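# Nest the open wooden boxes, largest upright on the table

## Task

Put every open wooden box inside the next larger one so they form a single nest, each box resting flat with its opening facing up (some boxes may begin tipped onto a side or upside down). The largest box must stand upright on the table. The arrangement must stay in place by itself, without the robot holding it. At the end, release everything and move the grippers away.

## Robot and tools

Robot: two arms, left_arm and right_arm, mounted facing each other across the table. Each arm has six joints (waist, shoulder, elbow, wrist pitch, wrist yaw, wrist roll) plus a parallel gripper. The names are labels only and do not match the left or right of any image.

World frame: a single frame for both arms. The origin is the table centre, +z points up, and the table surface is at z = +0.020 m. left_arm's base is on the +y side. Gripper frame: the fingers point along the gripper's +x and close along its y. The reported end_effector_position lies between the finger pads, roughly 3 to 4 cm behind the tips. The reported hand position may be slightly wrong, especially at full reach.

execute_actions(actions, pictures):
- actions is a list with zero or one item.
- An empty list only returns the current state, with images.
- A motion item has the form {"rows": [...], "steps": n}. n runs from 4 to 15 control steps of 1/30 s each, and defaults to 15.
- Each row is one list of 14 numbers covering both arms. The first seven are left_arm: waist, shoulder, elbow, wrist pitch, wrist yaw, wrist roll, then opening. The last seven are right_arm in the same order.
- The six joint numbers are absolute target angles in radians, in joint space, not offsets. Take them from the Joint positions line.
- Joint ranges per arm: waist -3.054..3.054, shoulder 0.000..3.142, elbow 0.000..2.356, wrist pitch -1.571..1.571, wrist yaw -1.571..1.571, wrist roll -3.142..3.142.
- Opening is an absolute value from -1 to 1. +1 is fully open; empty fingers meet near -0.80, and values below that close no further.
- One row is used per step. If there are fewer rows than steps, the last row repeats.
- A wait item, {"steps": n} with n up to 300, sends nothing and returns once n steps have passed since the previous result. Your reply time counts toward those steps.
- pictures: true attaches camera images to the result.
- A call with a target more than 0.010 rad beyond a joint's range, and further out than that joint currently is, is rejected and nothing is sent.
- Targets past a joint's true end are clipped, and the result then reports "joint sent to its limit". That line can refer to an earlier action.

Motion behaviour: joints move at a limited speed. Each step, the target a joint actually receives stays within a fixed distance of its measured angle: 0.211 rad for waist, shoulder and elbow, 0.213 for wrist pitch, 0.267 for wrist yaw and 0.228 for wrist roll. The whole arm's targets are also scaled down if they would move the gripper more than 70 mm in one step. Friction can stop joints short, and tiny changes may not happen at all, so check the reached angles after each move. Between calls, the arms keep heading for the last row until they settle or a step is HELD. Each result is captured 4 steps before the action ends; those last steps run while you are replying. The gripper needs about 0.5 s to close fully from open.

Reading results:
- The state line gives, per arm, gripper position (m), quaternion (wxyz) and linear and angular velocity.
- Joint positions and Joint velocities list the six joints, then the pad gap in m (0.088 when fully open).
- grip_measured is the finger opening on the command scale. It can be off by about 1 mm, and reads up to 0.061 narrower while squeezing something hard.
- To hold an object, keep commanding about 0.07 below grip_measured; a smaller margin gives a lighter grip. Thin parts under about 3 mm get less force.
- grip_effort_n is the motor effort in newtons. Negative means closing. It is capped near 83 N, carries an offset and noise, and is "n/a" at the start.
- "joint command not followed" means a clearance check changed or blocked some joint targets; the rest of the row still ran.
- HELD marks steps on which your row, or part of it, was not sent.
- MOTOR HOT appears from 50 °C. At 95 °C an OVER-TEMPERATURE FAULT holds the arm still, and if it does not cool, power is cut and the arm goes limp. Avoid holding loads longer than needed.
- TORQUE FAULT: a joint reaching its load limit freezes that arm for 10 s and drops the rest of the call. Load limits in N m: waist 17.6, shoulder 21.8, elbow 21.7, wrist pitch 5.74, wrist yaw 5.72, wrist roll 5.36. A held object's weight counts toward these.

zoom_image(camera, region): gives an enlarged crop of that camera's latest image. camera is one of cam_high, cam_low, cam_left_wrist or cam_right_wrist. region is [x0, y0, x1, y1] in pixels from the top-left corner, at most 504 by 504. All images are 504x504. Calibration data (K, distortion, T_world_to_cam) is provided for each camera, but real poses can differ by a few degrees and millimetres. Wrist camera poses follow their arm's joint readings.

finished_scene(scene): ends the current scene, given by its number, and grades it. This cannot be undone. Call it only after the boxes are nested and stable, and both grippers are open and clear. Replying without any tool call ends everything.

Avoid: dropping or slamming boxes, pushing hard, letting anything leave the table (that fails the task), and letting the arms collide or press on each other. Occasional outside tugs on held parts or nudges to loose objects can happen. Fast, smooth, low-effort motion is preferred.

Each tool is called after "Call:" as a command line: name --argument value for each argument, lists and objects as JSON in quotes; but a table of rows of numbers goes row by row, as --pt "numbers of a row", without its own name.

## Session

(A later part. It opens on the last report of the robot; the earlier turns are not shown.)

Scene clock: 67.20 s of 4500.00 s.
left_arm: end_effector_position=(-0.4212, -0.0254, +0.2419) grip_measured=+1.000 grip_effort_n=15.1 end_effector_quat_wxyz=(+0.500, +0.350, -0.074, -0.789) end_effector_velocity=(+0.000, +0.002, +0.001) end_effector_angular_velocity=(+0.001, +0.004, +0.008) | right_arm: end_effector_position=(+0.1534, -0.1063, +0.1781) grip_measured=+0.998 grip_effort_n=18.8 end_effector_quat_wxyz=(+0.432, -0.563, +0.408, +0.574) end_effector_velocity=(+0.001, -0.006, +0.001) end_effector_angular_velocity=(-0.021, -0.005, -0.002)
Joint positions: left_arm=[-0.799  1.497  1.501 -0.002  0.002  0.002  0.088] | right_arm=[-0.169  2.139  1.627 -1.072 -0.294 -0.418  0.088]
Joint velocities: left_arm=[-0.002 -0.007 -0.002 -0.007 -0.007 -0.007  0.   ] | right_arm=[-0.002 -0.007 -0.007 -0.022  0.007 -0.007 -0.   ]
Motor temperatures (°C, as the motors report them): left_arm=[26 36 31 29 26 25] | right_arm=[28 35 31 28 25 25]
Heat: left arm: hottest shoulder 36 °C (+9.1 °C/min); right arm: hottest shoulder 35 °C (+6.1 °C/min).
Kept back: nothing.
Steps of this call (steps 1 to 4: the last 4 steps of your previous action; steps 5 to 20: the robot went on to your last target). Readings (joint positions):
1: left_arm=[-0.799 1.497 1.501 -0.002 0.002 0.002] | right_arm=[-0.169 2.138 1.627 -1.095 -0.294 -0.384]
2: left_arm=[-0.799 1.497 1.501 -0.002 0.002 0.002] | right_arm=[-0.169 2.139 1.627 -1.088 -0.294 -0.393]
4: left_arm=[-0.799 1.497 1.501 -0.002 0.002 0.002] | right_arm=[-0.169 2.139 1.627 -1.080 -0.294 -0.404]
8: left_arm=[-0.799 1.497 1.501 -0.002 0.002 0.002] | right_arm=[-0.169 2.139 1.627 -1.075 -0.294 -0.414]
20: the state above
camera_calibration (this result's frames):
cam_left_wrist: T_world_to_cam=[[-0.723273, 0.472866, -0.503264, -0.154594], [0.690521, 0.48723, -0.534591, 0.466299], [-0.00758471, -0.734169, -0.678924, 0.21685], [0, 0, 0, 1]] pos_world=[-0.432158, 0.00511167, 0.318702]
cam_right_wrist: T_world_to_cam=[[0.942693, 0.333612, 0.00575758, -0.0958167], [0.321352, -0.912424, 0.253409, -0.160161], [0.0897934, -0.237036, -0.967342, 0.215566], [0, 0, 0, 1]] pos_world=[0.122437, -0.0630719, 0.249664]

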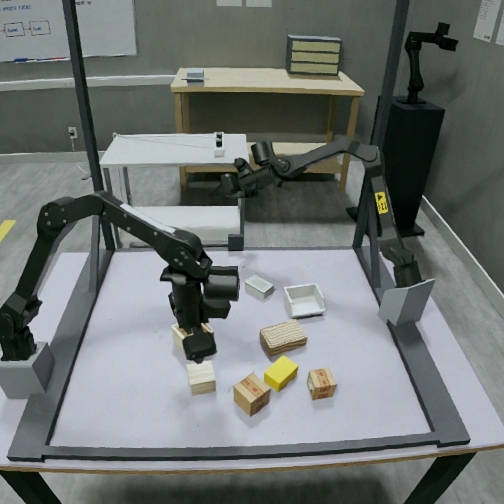

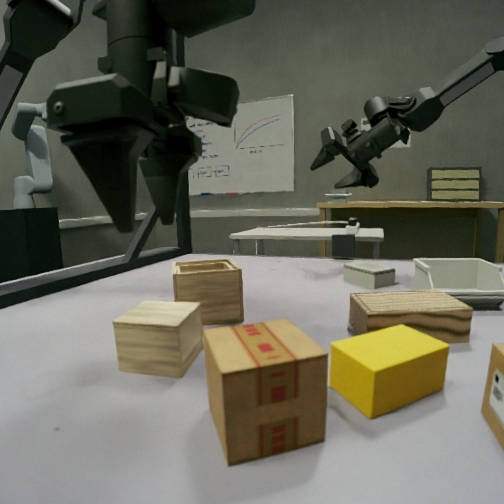

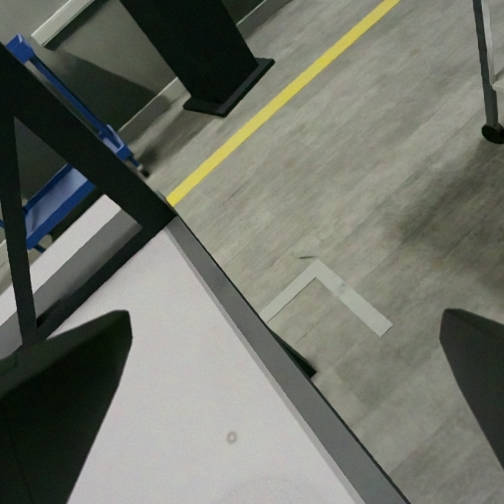

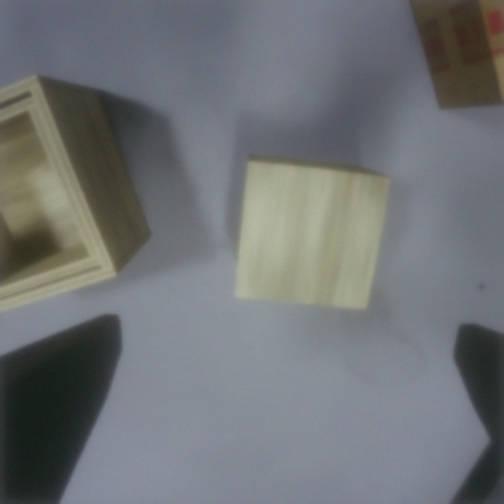

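Call:
execute_actions --actions '[{"rows":[[-0.8,1.5,1.5,0,0,0,1,-0.12,2.36,1.59,-0.81,-0.29,-0.26,1]],"steps":15}]'

Call:
execute_actions --actions '[{"steps":12}]' --pictures true

Scene clock: 70.67 s of 4500.00 s.
left_arm: end_effector_position=(-0.4212, -0.0254, +0.2419) grip_measured=+1.000 grip_effort_n=15.1 end_effector_quat_wxyz=(+0.500, +0.350, -0.074, -0.789) end_effector_velocity=(+0.003, +0.001, -0.003) end_effector_angular_velocity=(+0.008, -0.001, +0.013) | right_arm: end_effector_position=(+0.1636, -0.0868, +0.0857) grip_measured=+0.998 grip_effort_n=18.4 end_effector_quat_wxyz=(+0.455, -0.544, +0.442, +0.549) end_effector_velocity=(-0.002, +0.036, -0.013) end_effector_angular_velocity=(+0.154, +0.010, -0.006)
Joint positions: left_arm=[-0.799  1.497  1.501 -0.002  0.002  0.002  0.088] | right_arm=[-0.122  2.35   1.592 -0.832 -0.294 -0.272  0.088]
Joint velocities: left_arm=[-0.002 -0.002 -0.007 -0.007 -0.007 -0.007  0.   ] | right_arm=[ 0.012  0.027 -0.007  0.198 -0.022  0.066  0.   ]
Motor temperatures (°C, as the motors report them): left_arm=[26 36 31 29 26 25] | right_arm=[28 36 31 28 25 25]
Heat: left arm: hottest shoulder 36 °C (+8.0 °C/min); right arm: hottest shoulder 36 °C (+7.0 °C/min).
Steps of this call (steps 1 to 15: the robot went on to your last target; steps 16 to 90: nothing new was sent; then 0.10 s passed at rest; steps 91 to 101: the first 11 steps of this action). Readings (joint positions):
91: left_arm=[-0.799 1.497 1.501 -0.002 0.002 0.002] | right_arm=[-0.167 2.151 1.626 -1.062 -0.294 -0.404]
92: left_arm=[-0.799 1.497 1.501 -0.002 0.002 0.002] | right_arm=[-0.164 2.168 1.626 -1.016 -0.294 -0.377]
94: left_arm=[-0.799 1.497 1.501 -0.002 0.002 0.002] | right_arm=[-0.153 2.223 1.627 -0.934 -0.294 -0.335]
98: left_arm=[-0.799 1.497 1.501 -0.002 0.002 0.002] | right_arm=[-0.128 2.328 1.602 -0.855 -0.294 -0.285]
101: the state above

Scene clock: 71.07 s of 4500.00 s.
left_arm: end_effector_position=(-0.4212, -0.0254, +0.2419) grip_measured=+1.000 grip_effort_n=15.1 end_effector_quat_wxyz=(+0.500, +0.350, -0.074, -0.789) end_effector_velocity=(-0.001, +0.003, +0.000) end_effector_angular_velocity=(+0.010, +0.007, -0.003) | right_arm: end_effector_position=(+0.1640, -0.0826, +0.0855) grip_measured=+0.998 grip_effort_n=18.8 end_effector_quat_wxyz=(+0.461, -0.539, +0.438, +0.552) end_effector_velocity=(-0.005, -0.002, +0.000) end_effector_angular_velocity=(-0.006, +0.022, +0.008)
Joint positions: left_arm=[-0.799  1.497  1.501 -0.002  0.002  0.002  0.088] | right_arm=[-0.122  2.35   1.592 -0.811 -0.294 -0.262  0.088]
Joint velocities: left_arm=[-0.002 -0.007 -0.002 -0.007  0.007 -0.007  0.   ] | right_arm=[ 0.002 -0.002 -0.002 -0.007 -0.022 -0.007  0.   ]
Motor temperatures (°C, as the motors report them): left_arm=[26 36 31 29 26 25] | right_arm=[28 36 31 28 25 25]
Heat: left arm: hottest shoulder 36 °C (+8.1 °C/min); right arm: hottest shoulder 36 °C (+7.1 °C/min).
Kept back: nothing.
Steps of this call (steps 1 to 4: the last 4 steps of your previous action; steps 5 to 12: the robot went on to your last target). Readings (joint positions):
1: left_arm=[-0.799 1.497 1.501 -0.002 0.002 0.002] | right_arm=[-0.121 2.350 1.592 -0.825 -0.294 -0.269]
2: left_arm=[-0.799 1.497 1.501 -0.002 0.002 0.002] | right_arm=[-0.122 2.350 1.592 -0.820 -0.294 -0.267]
4: left_arm=[-0.799 1.497 1.501 -0.002 0.002 0.002] | right_arm=[-0.122 2.350 1.592 -0.815 -0.294 -0.265]
8: left_arm=[-0.799 1.497 1.501 -0.002 0.002 0.002] | right_arm=[-0.122 2.350 1.592 -0.814 -0.294 -0.263]
12: the state above
camera_calibration (this result's frames):
cam_left_wrist: T_world_to_cam=[[-0.723273, 0.472866, -0.503264, -0.154594], [0.690521, 0.48723, -0.534591, 0.466299], [-0.00758471, -0.734169, -0.678924, 0.21685], [0, 0, 0, 1]] pos_world=[-0.432158, 0.00511167, 0.318702]
cam_right_wrist: T_world_to_cam=[[0.972759, 0.231804, 0.00244843, -0.126329], [0.223739, -0.941574, 0.25175, -0.104709], [0.0606622, -0.244345, -0.967789, 0.134881], [0, 0, 0, 1]] pos_world=[0.138133, -0.0363508, 0.157206]

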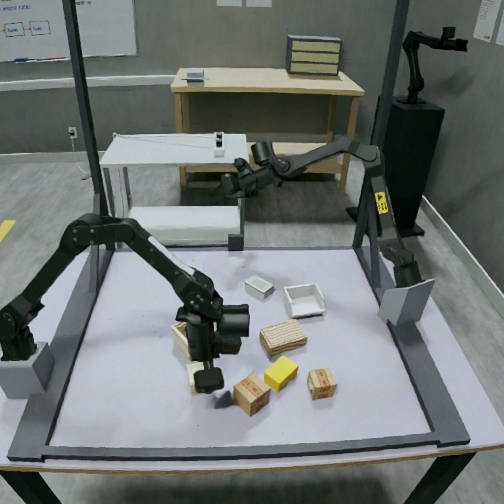

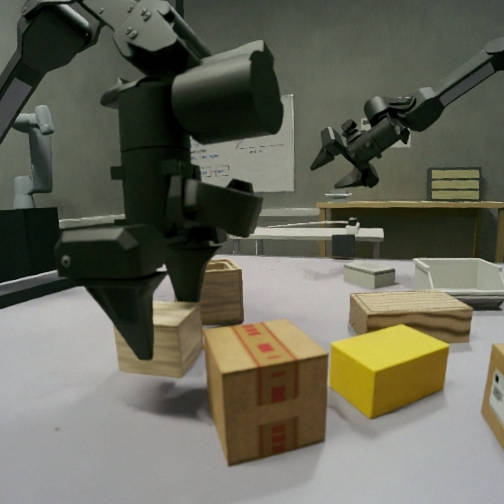

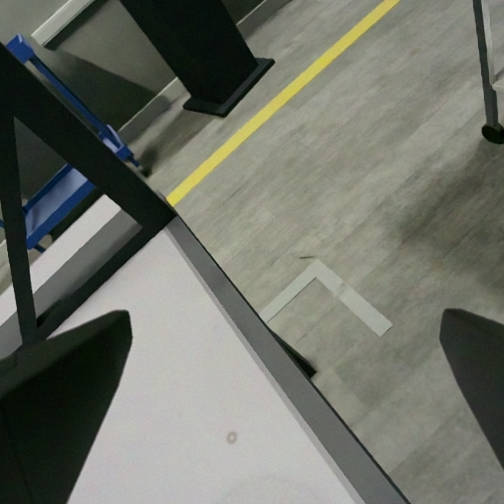

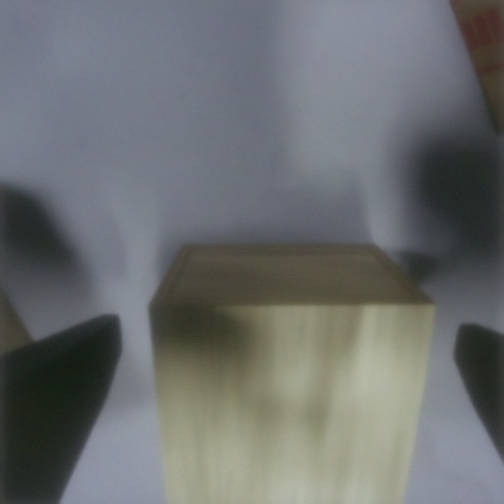

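Call:
execute_actions --actions '[{"rows":[[-0.8,1.5,1.5,0,0,0,1,-0.105,2.40,1.575,-0.77,-0.29,-0.25,1]],"steps":12}]'

Call:
execute_actions --actions '[{"rows":[[-0.8,1.5,1.5,0,0,0,1,-0.105,2.40,1.575,-0.77,-0.29,-0.25,0.1]],"steps":15}]'

Call:
execute_actions --actions '[{"steps":6}]'

Scene clock: 71.47 s of 4500.00 s.
left_arm: end_effector_position=(-0.4212, -0.0254, +0.2419) grip_measured=+1.000 grip_effort_n=15.1 end_effector_quat_wxyz=(+0.500, +0.350, -0.074, -0.789) end_effector_velocity=(+0.005, +0.002, -0.005) end_effector_angular_velocity=(+0.019, -0.008, +0.020) | right_arm: end_effector_position=(+0.1631, -0.0824, +0.0700) grip_measured=+0.998 grip_effort_n=18.8 end_effector_quat_wxyz=(+0.459, -0.542, +0.439, +0.551) end_effector_velocity=(-0.004, -0.011, -0.031) end_effector_angular_velocity=(-0.052, +0.010, +0.005)
Joint positions: left_arm=[-0.799  1.497  1.501 -0.002  0.002  0.002  0.088] | right_arm=[-0.109  2.383  1.587 -0.777 -0.294 -0.253  0.088]
Joint velocities: left_arm=[-0.002 -0.002 -0.007 -0.022 -0.007 -0.007  0.   ] | right_arm=[ 0.027  0.056 -0.027  0.037 -0.007  0.007 -0.   ]
Motor temperatures (°C, as the motors report them): left_arm=[26 37 31 29 26 25] | right_arm=[28 36 31 28 25 25]
Heat: left arm: hottest shoulder 37 °C (+9.1 °C/min); right arm: hottest shoulder 36 °C (+7.1 °C/min).
Steps of this call (steps 1 to 4: the robot went on to your last target; steps 5 to 12: the first 8 steps of this action). Readings (joint positions):
5: left_arm=[-0.799 1.497 1.501 -0.002 0.002 0.002] | right_arm=[-0.121 2.353 1.592 -0.809 -0.294 -0.261]
6: left_arm=[-0.799 1.497 1.501 -0.002 0.002 0.002] | right_arm=[-0.120 2.357 1.592 -0.797 -0.294 -0.258]
8: left_arm=[-0.799 1.497 1.501 -0.002 0.002 0.002] | right_arm=[-0.116 2.368 1.592 -0.784 -0.294 -0.256]
12: the state above

Scene clock: 71.97 s of 4500.00 s.
left_arm: end_effector_position=(-0.4212, -0.0254, +0.2419) grip_measured=+1.000 grip_effort_n=15.1 end_effector_quat_wxyz=(+0.500, +0.350, -0.074, -0.789) end_effector_velocity=(+0.000, -0.001, -0.001) end_effector_angular_velocity=(-0.003, +0.006, +0.006) | right_arm: end_effector_position=(+0.1633, -0.0814, +0.0690) grip_measured=+0.337 grip_effort_n=-83.5 end_effector_quat_wxyz=(+0.460, -0.541, +0.438, +0.551) end_effector_velocity=(-0.007, -0.004, -0.000) end_effector_angular_velocity=(-0.019, +0.008, -0.000)
Joint positions: left_arm=[-0.799  1.497  1.501 -0.002  0.002  0.002  0.088] | right_arm=[-0.108  2.385  1.586 -0.77  -0.293 -0.252  0.056]
Joint velocities: left_arm=[-0.002  0.002 -0.002  0.007 -0.007 -0.007  0.   ] | right_arm=[ 0.012 -0.002  0.002 -0.022 -0.007  0.007 -0.   ]
Motor temperatures (°C, as the motors report them): left_arm=[26 37 31 29 26 25] | right_arm=[28 36 31 28 25 25]
Heat: left arm: hottest shoulder 37 °C (+9.0 °C/min); right arm: hottest shoulder 36 °C (+7.0 °C/min).
Steps of this call (steps 1 to 4: the last 4 steps of your previous action; steps 5 to 15: the first 11 steps of this action). Readings (joint positions):
5: left_arm=[-0.799 1.497 1.501 -0.002 0.002 0.002] | right_arm=[-0.108 2.385 1.586 -0.773 -0.294 -0.252]
6: left_arm=[-0.799 1.497 1.501 -0.002 0.002 0.002] | right_arm=[-0.108 2.385 1.586 -0.773 -0.294 -0.252]
8: left_arm=[-0.799 1.497 1.501 -0.002 0.002 0.002] | right_arm=[-0.108 2.385 1.586 -0.773 -0.294 -0.252]
12: left_arm=[-0.799 1.497 1.501 -0.002 0.002 0.002] | right_arm=[-0.108 2.385 1.586 -0.770 -0.293 -0.252]
15: the state above

Scene clock: 72.17 s of 4500.00 s.
left_arm: end_effector_position=(-0.4212, -0.0254, +0.2419) grip_measured=+1.000 grip_effort_n=15.1 end_effector_quat_wxyz=(+0.500, +0.350, -0.074, -0.789) end_effector_velocity=(-0.001, +0.002, -0.001) end_effector_angular_velocity=(+0.006, +0.010, -0.005) | right_arm: end_effector_position=(+0.1633, -0.0814, +0.0690) grip_measured=+0.337 grip_effort_n=-83.5 end_effector_quat_wxyz=(+0.460, -0.541, +0.438, +0.551) end_effector_velocity=(-0.002, -0.003, -0.002) end_effector_angular_velocity=(-0.012, +0.008, +0.006)
Joint positions: left_arm=[-0.799  1.497  1.501 -0.002  0.002  0.002  0.088] | right_arm=[-0.108  2.385  1.586 -0.77  -0.293 -0.251  0.056]
Joint velocities: left_arm=[-0.002 -0.002 -0.007  0.007  0.007 -0.007  0.   ] | right_arm=[ 0.002  0.002 -0.002 -0.007 -0.007 -0.007 -0.   ]
Motor temperatures (°C, as the motors report them): left_arm=[26 37 31 29 26 25] | right_arm=[28 36 31 28 25 25]
Heat: left arm: hottest shoulder 37 °C (+9.1 °C/min); right arm: hottest shoulder 36 °C (+7.1 °C/min).
Kept back: nothing.
Steps of this call (steps 1 to 4: the last 4 steps of your previous action; steps 5 to 6: the robot went on to your last target). Readings (joint positions):
1: left_arm=[-0.799 1.497 1.501 -0.002 0.002 0.002] | right_arm=[-0.109 2.385 1.586 -0.770 -0.293 -0.252]
2: left_arm=[-0.799 1.497 1.501 -0.002 0.002 0.002] | right_arm=[-0.108 2.385 1.586 -0.770 -0.293 -0.252]
4: left_arm=[-0.799 1.497 1.501 -0.002 0.002 0.002] | right_arm=[-0.108 2.385 1.586 -0.770 -0.293 -0.251]
6: the state above

Held. Lift and pitch to look.

Call:
execute_actions --actions '[{"rows":[[-0.8,1.5,1.5,0,0,0,1,-0.105,2.0,1.575,-0.77,-0.29,-0.25,0.25]],"steps":15}]'

Call:
execute_actions --actions '[{"rows":[[-0.8,1.5,1.5,0,0,0,1,0.1,1.9,1.2,0.5,-0.1,0,0.25]],"steps":15}]'

Call:
execute_actions --actions '[{"steps":30}]' --pictures true

Scene clock: 72.73 s of 4500.00 s.
left_arm: end_effector_position=(-0.4212, -0.0254, +0.2419) grip_measured=+1.000 grip_effort_n=15.1 end_effector_quat_wxyz=(+0.500, +0.350, -0.074, -0.789) end_effector_velocity=(+0.001, +0.001, -0.001) end_effector_angular_velocity=(+0.004, +0.001, +0.011) | right_arm: end_effector_position=(+0.1250, -0.0554, +0.1993) grip_measured=+0.337 grip_effort_n=-83.5 end_effector_quat_wxyz=(+0.514, -0.491, +0.321, +0.625) end_effector_velocity=(-0.101, +0.038, +0.336) end_effector_angular_velocity=(+0.786, -0.035, +0.250)
Joint positions: left_arm=[-0.799  1.497  1.501 -0.002  0.002  0.002  0.088] | right_arm=[-0.108  2.057  1.573 -0.77  -0.292 -0.251  0.056]
Joint velocities: left_arm=[-0.002 -0.002 -0.002 -0.007 -0.007 -0.007  0.   ] | right_arm=[-0.007 -0.745  0.085 -0.007 -0.022 -0.007  0.   ]
Motor temperatures (°C, as the motors report them): left_arm=[26 37 31 29 26 25] | right_arm=[28 36 31 28 25 25]
Heat: left arm: hottest shoulder 37 °C (+9.0 °C/min); right arm: hottest shoulder 36 °C (+7.0 °C/min).
Steps of this call (steps 1 to 6: the robot went on to your last target; steps 7 to 17: the first 11 steps of this action). Readings (joint positions):
7: left_arm=[-0.799 1.497 1.501 -0.002 0.002 0.002] | right_arm=[-0.108 2.373 1.585 -0.769 -0.293 -0.251]
8: left_arm=[-0.799 1.497 1.501 -0.002 0.002 0.002] | right_arm=[-0.108 2.355 1.578 -0.772 -0.292 -0.251]
10: left_arm=[-0.799 1.497 1.501 -0.002 0.002 0.002] | right_arm=[-0.108 2.302 1.571 -0.776 -0.292 -0.251]
14: left_arm=[-0.799 1.497 1.501 -0.002 0.002 0.002] | right_arm=[-0.108 2.154 1.571 -0.770 -0.292 -0.251]
17: the state above

Scene clock: 73.23 s of 4500.00 s.
left_arm: end_effector_position=(-0.4212, -0.0254, +0.2419) grip_measured=+1.000 grip_effort_n=15.1 end_effector_quat_wxyz=(+0.500, +0.350, -0.074, -0.789) end_effector_velocity=(-0.000, +0.004, -0.005) end_effector_angular_velocity=(+0.024, -0.013, -0.004) | right_arm: end_effector_position=(+0.0593, -0.0557, +0.1682) grip_measured=+0.337 grip_effort_n=-83.5 end_effector_quat_wxyz=(+0.580, -0.432, +0.224, +0.653) end_effector_velocity=(+0.001, +0.200, +0.108) end_effector_angular_velocity=(+1.230, +0.151, +0.131)
Joint positions: left_arm=[-0.799  1.497  1.501 -0.002  0.002  0.002  0.088] | right_arm=[ 0.105  1.92   1.227 -0.258 -0.115 -0.014  0.056]
Joint velocities: left_arm=[-0.007 -0.002 -0.002 -0.022  0.007  0.007  0.   ] | right_arm=[-0.1   -0.002 -0.242  1.473  0.11   0.095 -0.   ]
Motor temperatures (°C, as the motors report them): left_arm=[26 37 31 29 26 25] | right_arm=[28 36 31 28 25 25]
Heat: left arm: hottest shoulder 37 °C (+9.1 °C/min); right arm: hottest shoulder 36 °C (+7.1 °C/min).
Steps of this call (steps 1 to 4: the last 4 steps of your previous action; steps 5 to 15: the first 11 steps of this action). Readings (joint positions):
5: left_arm=[-0.799 1.497 1.501 -0.002 0.002 0.002] | right_arm=[-0.101 1.994 1.562 -0.737 -0.267 -0.219]
6: left_arm=[-0.799 1.497 1.501 -0.002 0.002 0.002] | right_arm=[-0.076 1.976 1.519 -0.679 -0.213 -0.166]
8: left_arm=[-0.799 1.497 1.501 -0.002 0.002 0.002] | right_arm=[-0.002 1.943 1.430 -0.588 -0.169 -0.093]
12: left_arm=[-0.799 1.497 1.501 -0.002 0.002 0.002] | right_arm=[0.103 1.920 1.278 -0.398 -0.134 -0.031]
15: the state above

Scene clock: 74.23 s of 4500.00 s.
left_arm: end_effector_position=(-0.4212, -0.0254, +0.2419) grip_measured=+1.000 grip_effort_n=15.1 end_effector_quat_wxyz=(+0.500, +0.350, -0.074, -0.789) end_effector_velocity=(+0.001, +0.000, -0.007) end_effector_angular_velocity=(+0.017, -0.012, -0.003) | right_arm: end_effector_position=(+0.0122, +0.0260, +0.2976) grip_measured=+0.337 grip_effort_n=-83.5 end_effector_quat_wxyz=(+0.614, -0.184, -0.031, +0.767) end_effector_velocity=(-0.001, +0.000, +0.004) end_effector_angular_velocity=(+0.011, -0.004, +0.010)
Joint positions: left_arm=[-0.799  1.497  1.501 -0.002  0.002  0.002  0.088] | right_arm=[ 0.097  1.905  1.213  0.496 -0.106 -0.002  0.056]
Joint velocities: left_arm=[-0.002  0.007 -0.002 -0.007  0.007  0.007  0.   ] | right_arm=[-0.002 -0.002  0.002  0.007 -0.007 -0.007 -0.   ]
Motor temperatures (°C, as the motors report them): left_arm=[26 37 31 29 26 25] | right_arm=[28 36 31 28 25 25]
Heat: left arm: hottest shoulder 37 °C (+9.1 °C/min); right arm: hottest shoulder 36 °C (+7.1 °C/min).
Kept back: nothing.
Steps of this call (steps 1 to 4: the last 4 steps of your previous action; steps 5 to 30: the robot went on to your last target). Readings (joint positions):
1: left_arm=[-0.799 1.497 1.501 -0.002 0.002 0.002] | right_arm=[0.102 1.920 1.221 -0.206 -0.112 -0.011]
2: left_arm=[-0.799 1.497 1.501 -0.002 0.002 0.002] | right_arm=[0.100 1.919 1.220 -0.156 -0.109 -0.009]
4: left_arm=[-0.799 1.497 1.501 -0.002 0.002 0.002] | right_arm=[0.097 1.916 1.218 -0.058 -0.107 -0.006]
8: left_arm=[-0.799 1.497 1.501 -0.002 0.002 0.002] | right_arm=[0.097 1.911 1.217 0.139 -0.106 -0.003]
30: the state above
camera_calibration (this result's frames):
cam_left_wrist: T_world_to_cam=[[-0.723273, 0.472866, -0.503264, -0.154594], [0.690521, 0.48723, -0.534591, 0.466299], [-0.00758471, -0.734169, -0.678924, 0.21685], [0, 0, 0, 1]] pos_world=[-0.432158, 0.00511167, 0.318702]
cam_right_wrist: T_world_to_cam=[[0.91434, 0.263171, 0.307773, -0.0952337], [0.396881, -0.431432, -0.810155, 0.278719], [-0.0804268, 0.862906, -0.498923, 0.209312], [0, 0, 0, 1]] pos_world=[-0.00670797, -0.0353056, 0.359546]

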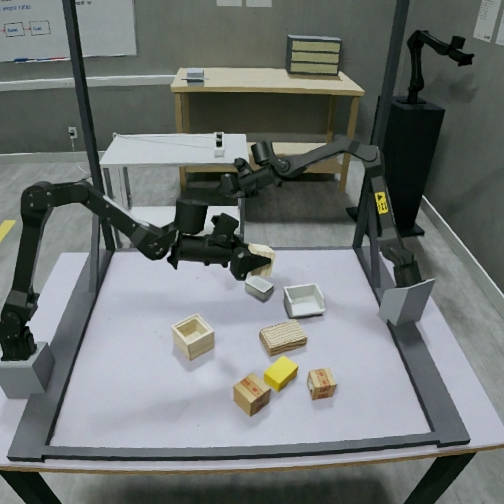

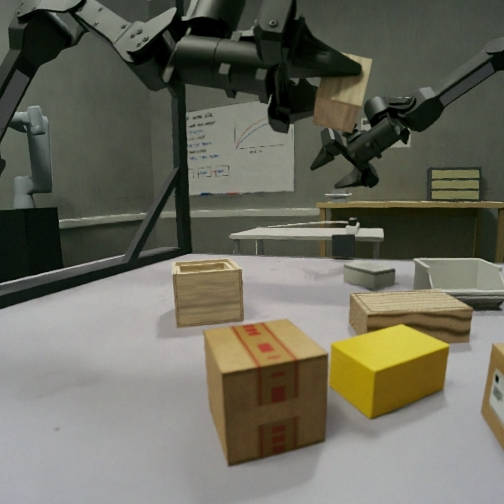

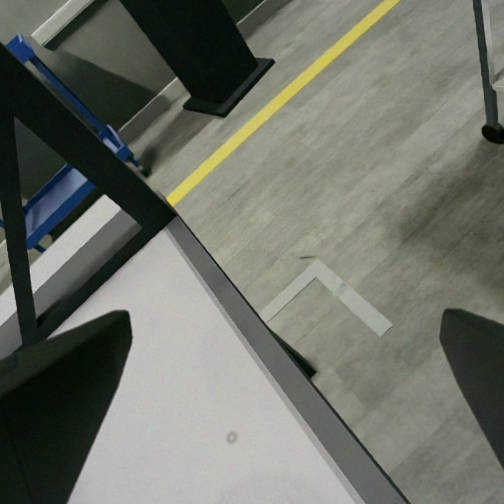

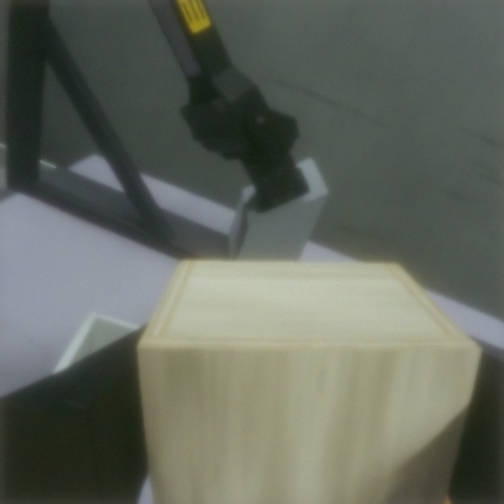

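Call:
zoom_image --camera "cam_high" --region '[190,200,330,310]'

Call:
zoom_image --camera "cam_low" --region '[240,20,420,160]'

Region (190, 200, 330, 310) of cam_high's 504x504 image, scaled by 3.600, with more detail than that image has; it fills the top 396 rows of this view, and the rest is white.

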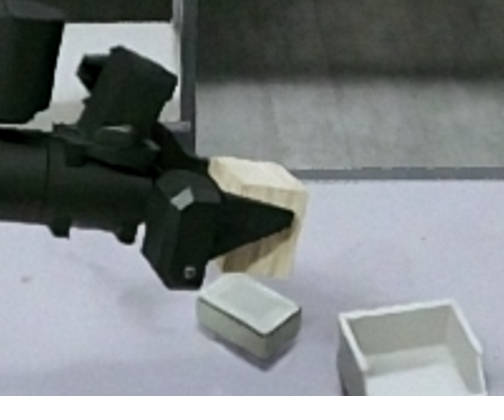

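Region (240, 20, 420, 160) of cam_low's 504x504 image, scaled by 2.800, with more detail than that image has.

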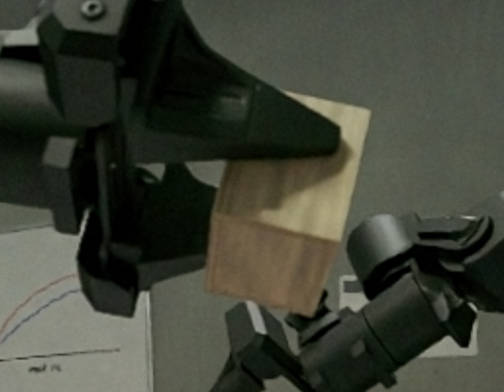

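Call:
execute_actions --actions '[{"rows":[[-0.8,1.5,1.5,0,0,0,1,0.6,2.1,0.875,1.53,0,0.25,0.25]],"steps":15}]'

Call:
execute_actions --actions '[{"steps":15}]' --pictures true

Scene clock: 74.87 s of 4500.00 s.
left_arm: end_effector_position=(-0.4212, -0.0254, +0.2419) grip_measured=+1.000 grip_effort_n=15.1 end_effector_quat_wxyz=(+0.500, +0.350, -0.074, -0.789) end_effector_velocity=(+0.005, +0.001, -0.002) end_effector_angular_velocity=(+0.002, -0.021, +0.021) | right_arm: end_effector_position=(-0.0497, -0.0175, +0.1818) grip_measured=+0.337 grip_effort_n=-83.5 end_effector_quat_wxyz=(+0.577, -0.176, +0.058, +0.796) end_effector_velocity=(-0.259, -0.229, -0.318) end_effector_angular_velocity=(-0.372, +0.235, +0.499)
Joint positions: left_arm=[-0.799  1.497  1.501 -0.002  0.002  0.002  0.088] | right_arm=[ 0.306  2.024  1.019  0.74  -0.035  0.175  0.056]
Joint velocities: left_arm=[-0.002 -0.002 -0.002 -0.022 -0.022  0.007  0.   ] | right_arm=[ 0.794  0.295 -0.632  0.828  0.125  0.344 -0.   ]
Motor temperatures (°C, as the motors report them): left_arm=[26 37 31 29 26 25] | right_arm=[28 36 31 28 25 25]
Heat: left arm: hottest shoulder 37 °C (+9.0 °C/min); right arm: hottest shoulder 36 °C (+7.0 °C/min).
Steps of this call (steps 1 to 8: the robot went on to your last target; steps 9 to 19: the first 11 steps of this action). Readings (joint positions):
9: left_arm=[-0.799 1.497 1.501 -0.002 0.002 0.002] | right_arm=[0.100 1.910 1.207 0.512 -0.098 0.011]
10: left_arm=[-0.799 1.497 1.501 -0.002 0.002 0.002] | right_arm=[0.110 1.916 1.194 0.542 -0.084 0.035]
12: left_arm=[-0.799 1.497 1.501 -0.002 0.002 0.002] | right_arm=[0.144 1.935 1.166 0.581 -0.071 0.074]
16: left_arm=[-0.799 1.497 1.501 -0.002 0.002 0.002] | right_arm=[0.232 1.991 1.087 0.664 -0.050 0.138]
19: the state above

Scene clock: 75.37 s of 4500.00 s.
left_arm: end_effector_position=(-0.4212, -0.0254, +0.2419) grip_measured=+1.000 grip_effort_n=15.1 end_effector_quat_wxyz=(+0.500, +0.350, -0.074, -0.789) end_effector_velocity=(+0.000, +0.002, +0.001) end_effector_angular_velocity=(+0.001, +0.004, +0.008) | right_arm: end_effector_position=(-0.1808, -0.1049, +0.2004) grip_measured=+0.337 grip_effort_n=-83.5 end_effector_quat_wxyz=(+0.433, +0.005, -0.003, +0.901) end_effector_velocity=(-0.042, -0.038, +0.271) end_effector_angular_velocity=(+0.980, +0.757, +0.273)
Joint positions: left_arm=[-0.799  1.497  1.501 -0.002  0.002  0.002  0.088] | right_arm=[ 0.598  2.088  0.888  1.386 -0.006  0.246  0.056]
Joint velocities: left_arm=[-0.002 -0.007 -0.002 -0.007 -0.007 -0.007  0.   ] | right_arm=[-0.017 -0.002 -0.002  1.267  0.022 -0.007 -0.   ]
Motor temperatures (°C, as the motors report them): left_arm=[26 37 31 29 26 25] | right_arm=[28 36 31 28 25 25]
Heat: left arm: hottest shoulder 37 °C (+9.1 °C/min); right arm: hottest shoulder 36 °C (+6.1 °C/min).
Kept back: nothing.
Steps of this call (steps 1 to 4: the last 4 steps of your previous action; steps 5 to 15: the robot went on to your last target). Readings (joint positions):
1: left_arm=[-0.799 1.497 1.501 -0.002 0.002 0.002] | right_arm=[0.333 2.034 0.999 0.768 -0.030 0.185]
2: left_arm=[-0.799 1.497 1.501 -0.002 0.002 0.002] | right_arm=[0.362 2.043 0.981 0.798 -0.027 0.195]
4: left_arm=[-0.799 1.497 1.501 -0.002 0.002 0.002] | right_arm=[0.425 2.058 0.950 0.863 -0.021 0.211]
8: left_arm=[-0.799 1.497 1.501 -0.002 0.002 0.002] | right_arm=[0.553 2.081 0.905 1.044 -0.014 0.235]
15: the state above
camera_calibration (this result's frames):
cam_left_wrist: T_world_to_cam=[[-0.723273, 0.472866, -0.503264, -0.154594], [0.690521, 0.48723, -0.534591, 0.466299], [-0.00758471, -0.734169, -0.678924, 0.21685], [0, 0, 0, 1]] pos_world=[-0.432158, 0.00511167, 0.318702]
cam_right_wrist: T_world_to_cam=[[0.772266, 0.633846, 0.04295, 0.211812], [0.205866, -0.185719, -0.960795, 0.241581], [-0.601019, 0.750831, -0.273912, 0.107289], [0, 0, 0, 1]] pos_world=[-0.148826, -0.169946, 0.252401]

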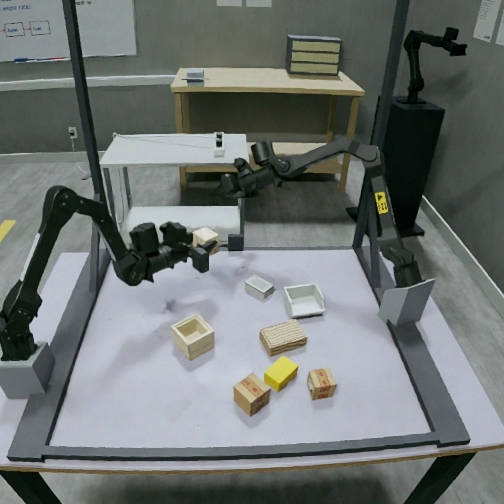

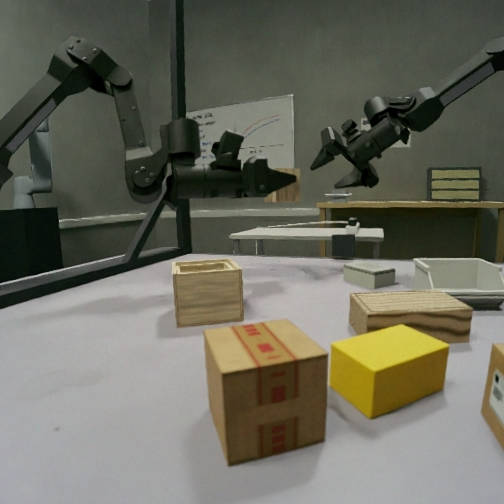

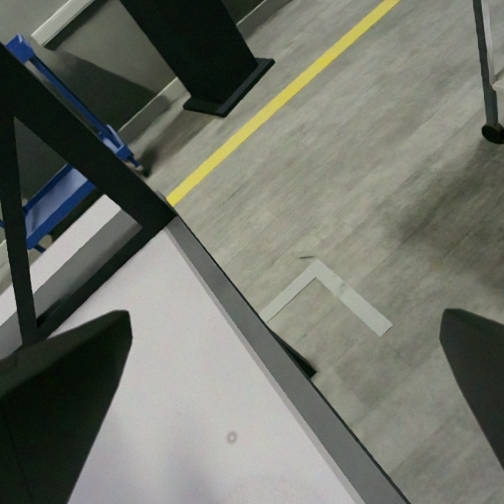

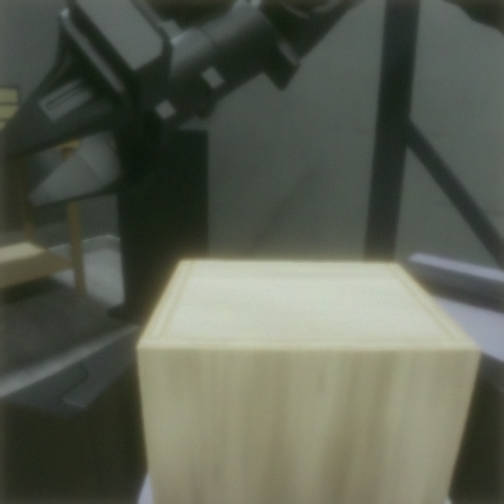

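Call:
execute_actions --actions '[{"rows":[[-0.8,1.5,1.5,0,0,0,1,0.6,2.3,0.875,1.53,0,0.25,0.25],[-0.8,1.5,1.5,0,0,0,1,0.6,2.35,0.875,1.53,0,0.25,0.25],[-0.8,1.5,1.5,0,0,0,1,0.6,2.40,0.875,1.53,0,0.25,0.25]],"steps":15}]'

Call:
execute_actions --actions '[{"steps":10}]' --pictures true

Scene clock: 75.97 s of 4500.00 s.
left_arm: end_effector_position=(-0.4212, -0.0254, +0.2419) grip_measured=+1.000 grip_effort_n=15.1 end_effector_quat_wxyz=(+0.500, +0.350, -0.074, -0.789) end_effector_velocity=(-0.002, +0.001, +0.000) end_effector_angular_velocity=(+0.003, +0.012, -0.007) | right_arm: end_effector_position=(-0.1461, -0.1060, +0.0951) grip_measured=+0.337 grip_effort_n=-83.5 end_effector_quat_wxyz=(+0.449, -0.061, +0.030, +0.891) end_effector_velocity=(+0.069, -0.020, -0.164) end_effector_angular_velocity=(-0.293, -0.238, -0.089)
Joint positions: left_arm=[-0.799  1.497  1.501 -0.002  0.002  0.002  0.088] | right_arm=[ 0.598  2.367  0.877  1.523 -0.005  0.248  0.056]
Joint velocities: left_arm=[-0.002 -0.002 -0.002  0.007  0.007 -0.007  0.   ] | right_arm=[-0.002  0.325 -0.056 -0.007 -0.007 -0.007  0.   ]
Motor temperatures (°C, as the motors report them): left_arm=[26 37 31 29 26 25] | right_arm=[28 36 31 28 25 25]
Heat: left arm: hottest shoulder 37 °C (+9.0 °C/min); right arm: hottest shoulder 36 °C (+6.0 °C/min).
Steps of this call (steps 1 to 7: the robot went on to your last target; steps 8 to 18: the first 11 steps of this action). Readings (joint positions):
8: left_arm=[-0.799 1.497 1.501 -0.002 0.002 0.002] | right_arm=[0.598 2.101 0.885 1.521 -0.005 0.248]
9: left_arm=[-0.799 1.497 1.501 -0.002 0.002 0.002] | right_arm=[0.598 2.122 0.889 1.536 -0.005 0.248]
11: left_arm=[-0.799 1.497 1.501 -0.002 0.002 0.002] | right_arm=[0.598 2.177 0.891 1.529 -0.005 0.248]
15: left_arm=[-0.799 1.497 1.501 -0.002 0.002 0.002] | right_arm=[0.598 2.310 0.885 1.525 -0.005 0.248]
18: the state above

Scene clock: 76.30 s of 4500.00 s.
left_arm: end_effector_position=(-0.4212, -0.0254, +0.2419) grip_measured=+1.000 grip_effort_n=15.1 end_effector_quat_wxyz=(+0.500, +0.350, -0.074, -0.789) end_effector_velocity=(+0.003, -0.000, +0.000) end_effector_angular_velocity=(-0.009, -0.014, +0.014) | right_arm: end_effector_position=(-0.1430, -0.1068, +0.0878) grip_measured=+0.337 grip_effort_n=-83.5 end_effector_quat_wxyz=(+0.451, -0.067, +0.033, +0.890) end_effector_velocity=(+0.005, -0.001, -0.013) end_effector_angular_velocity=(-0.029, -0.031, -0.004)
Joint positions: left_arm=[-0.799  1.497  1.501 -0.002  0.002  0.002  0.088] | right_arm=[ 0.598  2.385  0.876  1.528 -0.005  0.248  0.056]
Joint velocities: left_arm=[-0.002 -0.002 -0.002 -0.007 -0.022  0.007  0.   ] | right_arm=[-0.002  0.017 -0.002 -0.022 -0.007 -0.007 -0.   ]
Motor temperatures (°C, as the motors report them): left_arm=[26 37 31 29 26 25] | right_arm=[28 36 31 28 25 25]
Heat: left arm: hottest shoulder 37 °C (+9.1 °C/min); right arm: hottest shoulder 36 °C (+6.1 °C/min).
Kept back: nothing.
Steps of this call (steps 1 to 4: the last 4 steps of your previous action; steps 5 to 10: the robot went on to your last target). Readings (joint positions):
1: left_arm=[-0.799 1.497 1.501 -0.002 0.002 0.002] | right_arm=[0.598 2.376 0.876 1.523 -0.005 0.248]
2: left_arm=[-0.799 1.497 1.501 -0.002 0.002 0.002] | right_arm=[0.598 2.380 0.876 1.523 -0.005 0.248]
4: left_arm=[-0.799 1.497 1.501 -0.002 0.002 0.002] | right_arm=[0.598 2.382 0.876 1.527 -0.005 0.248]
8: left_arm=[-0.799 1.497 1.501 -0.002 0.002 0.002] | right_arm=[0.598 2.384 0.876 1.528 -0.005 0.248]
10: the state above
camera_calibration (this result's frames):
cam_left_wrist: T_world_to_cam=[[-0.723273, 0.472866, -0.503264, -0.154594], [0.690521, 0.48723, -0.534591, 0.466299], [-0.00758471, -0.734169, -0.678924, 0.21685], [0, 0, 0, 1]] pos_world=[-0.432158, 0.00511167, 0.318702]
cam_right_wrist: T_world_to_cam=[[0.793874, 0.606743, 0.0403311, 0.189126], [0.287288, -0.315784, -0.904293, 0.118012], [-0.535938, 0.729481, -0.425003, 0.120881], [0, 0, 0, 1]] pos_world=[-0.119261, -0.165665, 0.150464]

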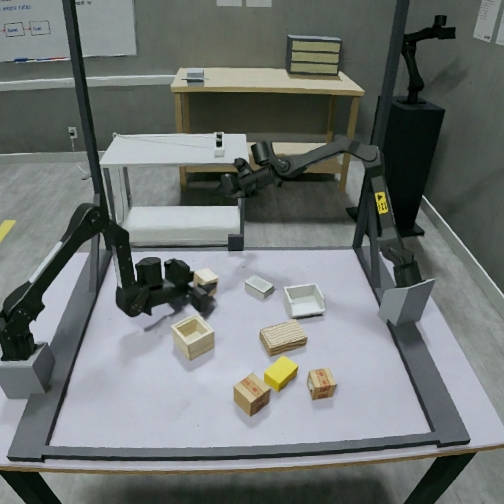

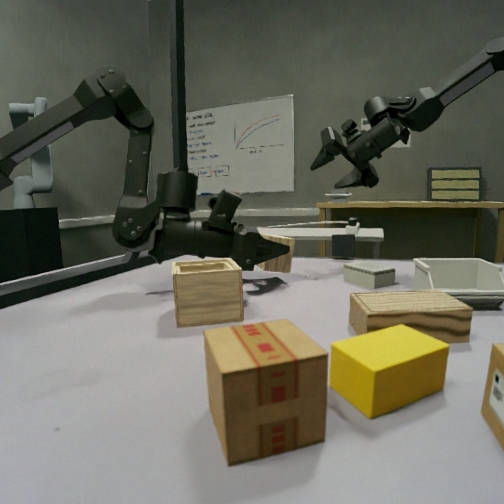

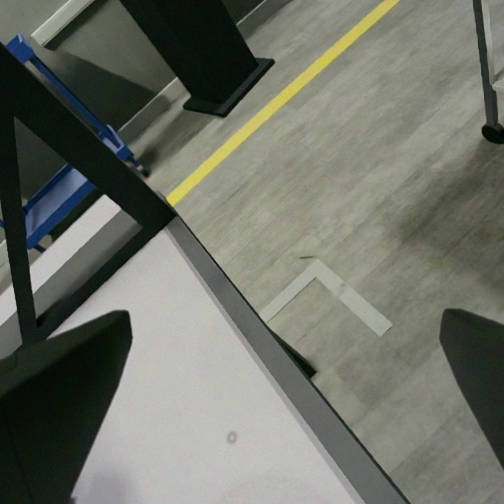

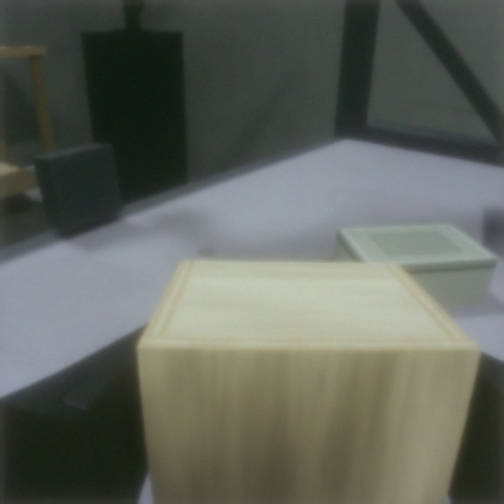

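Call:
execute_actions --actions '[{"rows":[[-0.8,1.5,1.5,0,0,0,1,0.6,2.44,0.875,1.565,0,0.25,0.25],[-0.8,1.5,1.5,0,0,0,1,0.6,2.48,0.875,1.565,0,0.25,0.25]],"steps":15}]'

Call:
execute_actions --actions '[{"steps":8}]' --pictures true

Scene clock: 76.80 s of 4500.00 s.
left_arm: end_effector_position=(-0.4212, -0.0254, +0.2419) grip_measured=+1.000 grip_effort_n=14.7 end_effector_quat_wxyz=(+0.500, +0.350, -0.074, -0.789) end_effector_velocity=(+0.001, +0.001, -0.001) end_effector_angular_velocity=(+0.007, -0.009, -0.004) | right_arm: end_effector_position=(-0.1345, -0.1089, +0.0688) grip_measured=+0.337 grip_effort_n=-83.5 end_effector_quat_wxyz=(+0.454, -0.075, +0.039, +0.887) end_effector_velocity=(+0.000, +0.000, -0.002) end_effector_angular_velocity=(-0.003, -0.010, +0.004)
Joint positions: left_arm=[-0.799  1.497  1.501 -0.002  0.002  0.002  0.088] | right_arm=[ 0.597  2.447  0.879  1.567 -0.002  0.253  0.056]
Joint velocities: left_arm=[ 0.002 -0.002 -0.002 -0.007  0.007  0.007  0.   ] | right_arm=[-0.002  0.002  0.002 -0.007 -0.007 -0.007 -0.   ]
Motor temperatures (°C, as the motors report them): left_arm=[26 37 31 29 26 25] | right_arm=[28 36 31 28 25 25]
Heat: left arm: hottest shoulder 37 °C (+9.0 °C/min); right arm: hottest shoulder 36 °C (+6.0 °C/min).
Steps of this call (steps 1 to 4: the robot went on to your last target; steps 5 to 15: the first 11 steps of this action). Readings (joint positions):
5: left_arm=[-0.799 1.497 1.501 -0.002 0.002 0.002] | right_arm=[0.598 2.390 0.876 1.533 -0.005 0.248]
6: left_arm=[-0.799 1.497 1.501 -0.002 0.002 0.002] | right_arm=[0.598 2.401 0.876 1.548 -0.005 0.248]
8: left_arm=[-0.799 1.497 1.501 -0.002 0.002 0.002] | right_arm=[0.598 2.426 0.878 1.554 -0.005 0.248]
12: left_arm=[-0.799 1.497 1.501 -0.002 0.002 0.002] | right_arm=[0.597 2.446 0.879 1.567 -0.002 0.253]
15: the state above

Scene clock: 77.07 s of 4500.00 s.
left_arm: end_effector_position=(-0.4212, -0.0254, +0.2419) grip_measured=+1.000 grip_effort_n=15.1 end_effector_quat_wxyz=(+0.500, +0.350, -0.074, -0.789) end_effector_velocity=(+0.003, +0.000, -0.000) end_effector_angular_velocity=(+0.005, -0.017, +0.012) | right_arm: end_effector_position=(-0.1345, -0.1087, +0.0688) grip_measured=+0.337 grip_effort_n=-83.5 end_effector_quat_wxyz=(+0.454, -0.074, +0.039, +0.887) end_effector_velocity=(-0.001, -0.002, -0.002) end_effector_angular_velocity=(-0.004, -0.010, +0.009)
Joint positions: left_arm=[-0.799  1.497  1.501 -0.002  0.002  0.002  0.088] | right_arm=[ 0.597  2.448  0.88   1.567 -0.002  0.253  0.056]
Joint velocities: left_arm=[ 0.002 -0.002  0.002 -0.022 -0.007  0.007  0.   ] | right_arm=[ 0.002 -0.002 -0.002 -0.007 -0.007 -0.007 -0.   ]
Motor temperatures (°C, as the motors report them): left_arm=[26 37 31 29 26 25] | right_arm=[28 36 31 28 25 25]
Heat: left arm: hottest shoulder 37 °C (+8.1 °C/min); right arm: hottest shoulder 36 °C (+6.1 °C/min).
Kept back: nothing.
Steps of this call (steps 1 to 4: the last 4 steps of your previous action; steps 5 to 8: the robot went on to your last target). Readings (joint positions):
1: left_arm=[-0.799 1.497 1.501 -0.002 0.002 0.002] | right_arm=[0.597 2.447 0.879 1.567 -0.002 0.253]
2: left_arm=[-0.799 1.497 1.501 -0.002 0.002 0.002] | right_arm=[0.597 2.447 0.879 1.567 -0.002 0.253]
4: left_arm=[-0.799 1.497 1.501 -0.002 0.002 0.002] | right_arm=[0.597 2.447 0.880 1.567 -0.002 0.253]
8: the state above
camera_calibration (this result's frames):
cam_left_wrist: T_world_to_cam=[[-0.723273, 0.472866, -0.503264, -0.154594], [0.690521, 0.48723, -0.534591, 0.466299], [-0.00758471, -0.734169, -0.678924, 0.21685], [0, 0, 0, 1]] pos_world=[-0.432158, 0.00511167, 0.318702]
cam_right_wrist: T_world_to_cam=[[0.799183, 0.599986, 0.0363715, 0.184527], [0.29132, -0.33369, -0.89654, 0.0958573], [-0.525775, 0.727095, -0.441467, 0.120928], [0, 0, 0, 1]] pos_world=[-0.111816, -0.166653, 0.132614]

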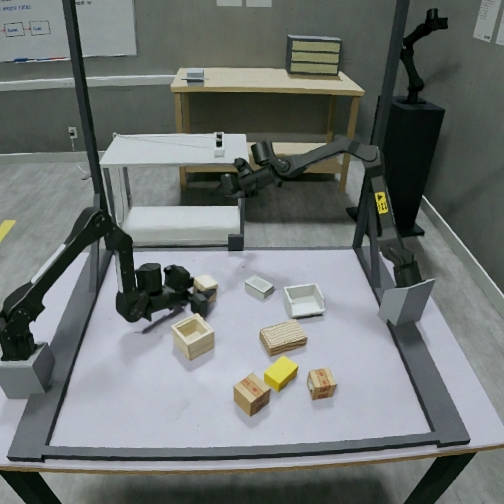

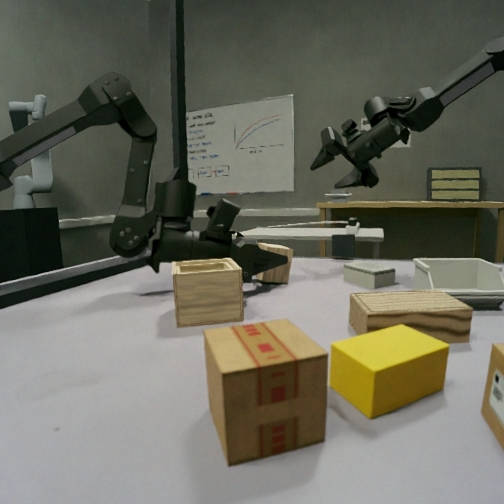

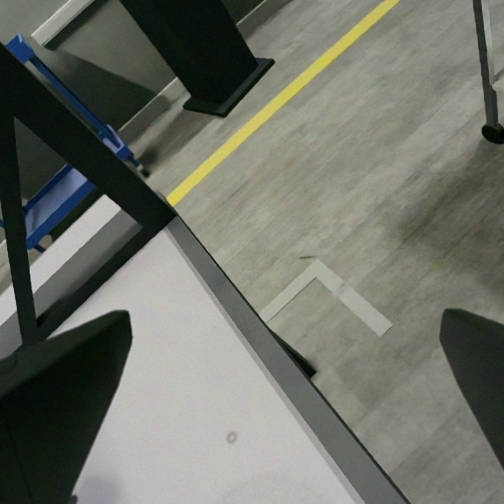

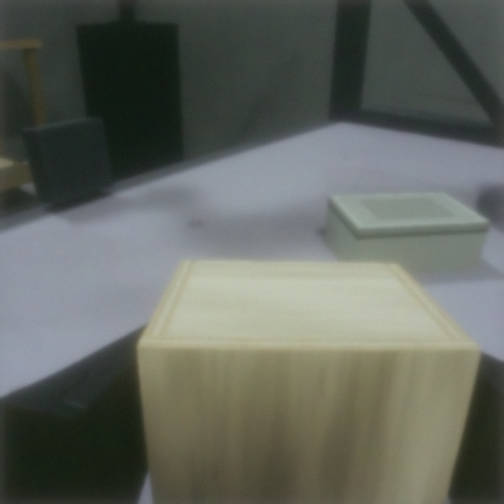

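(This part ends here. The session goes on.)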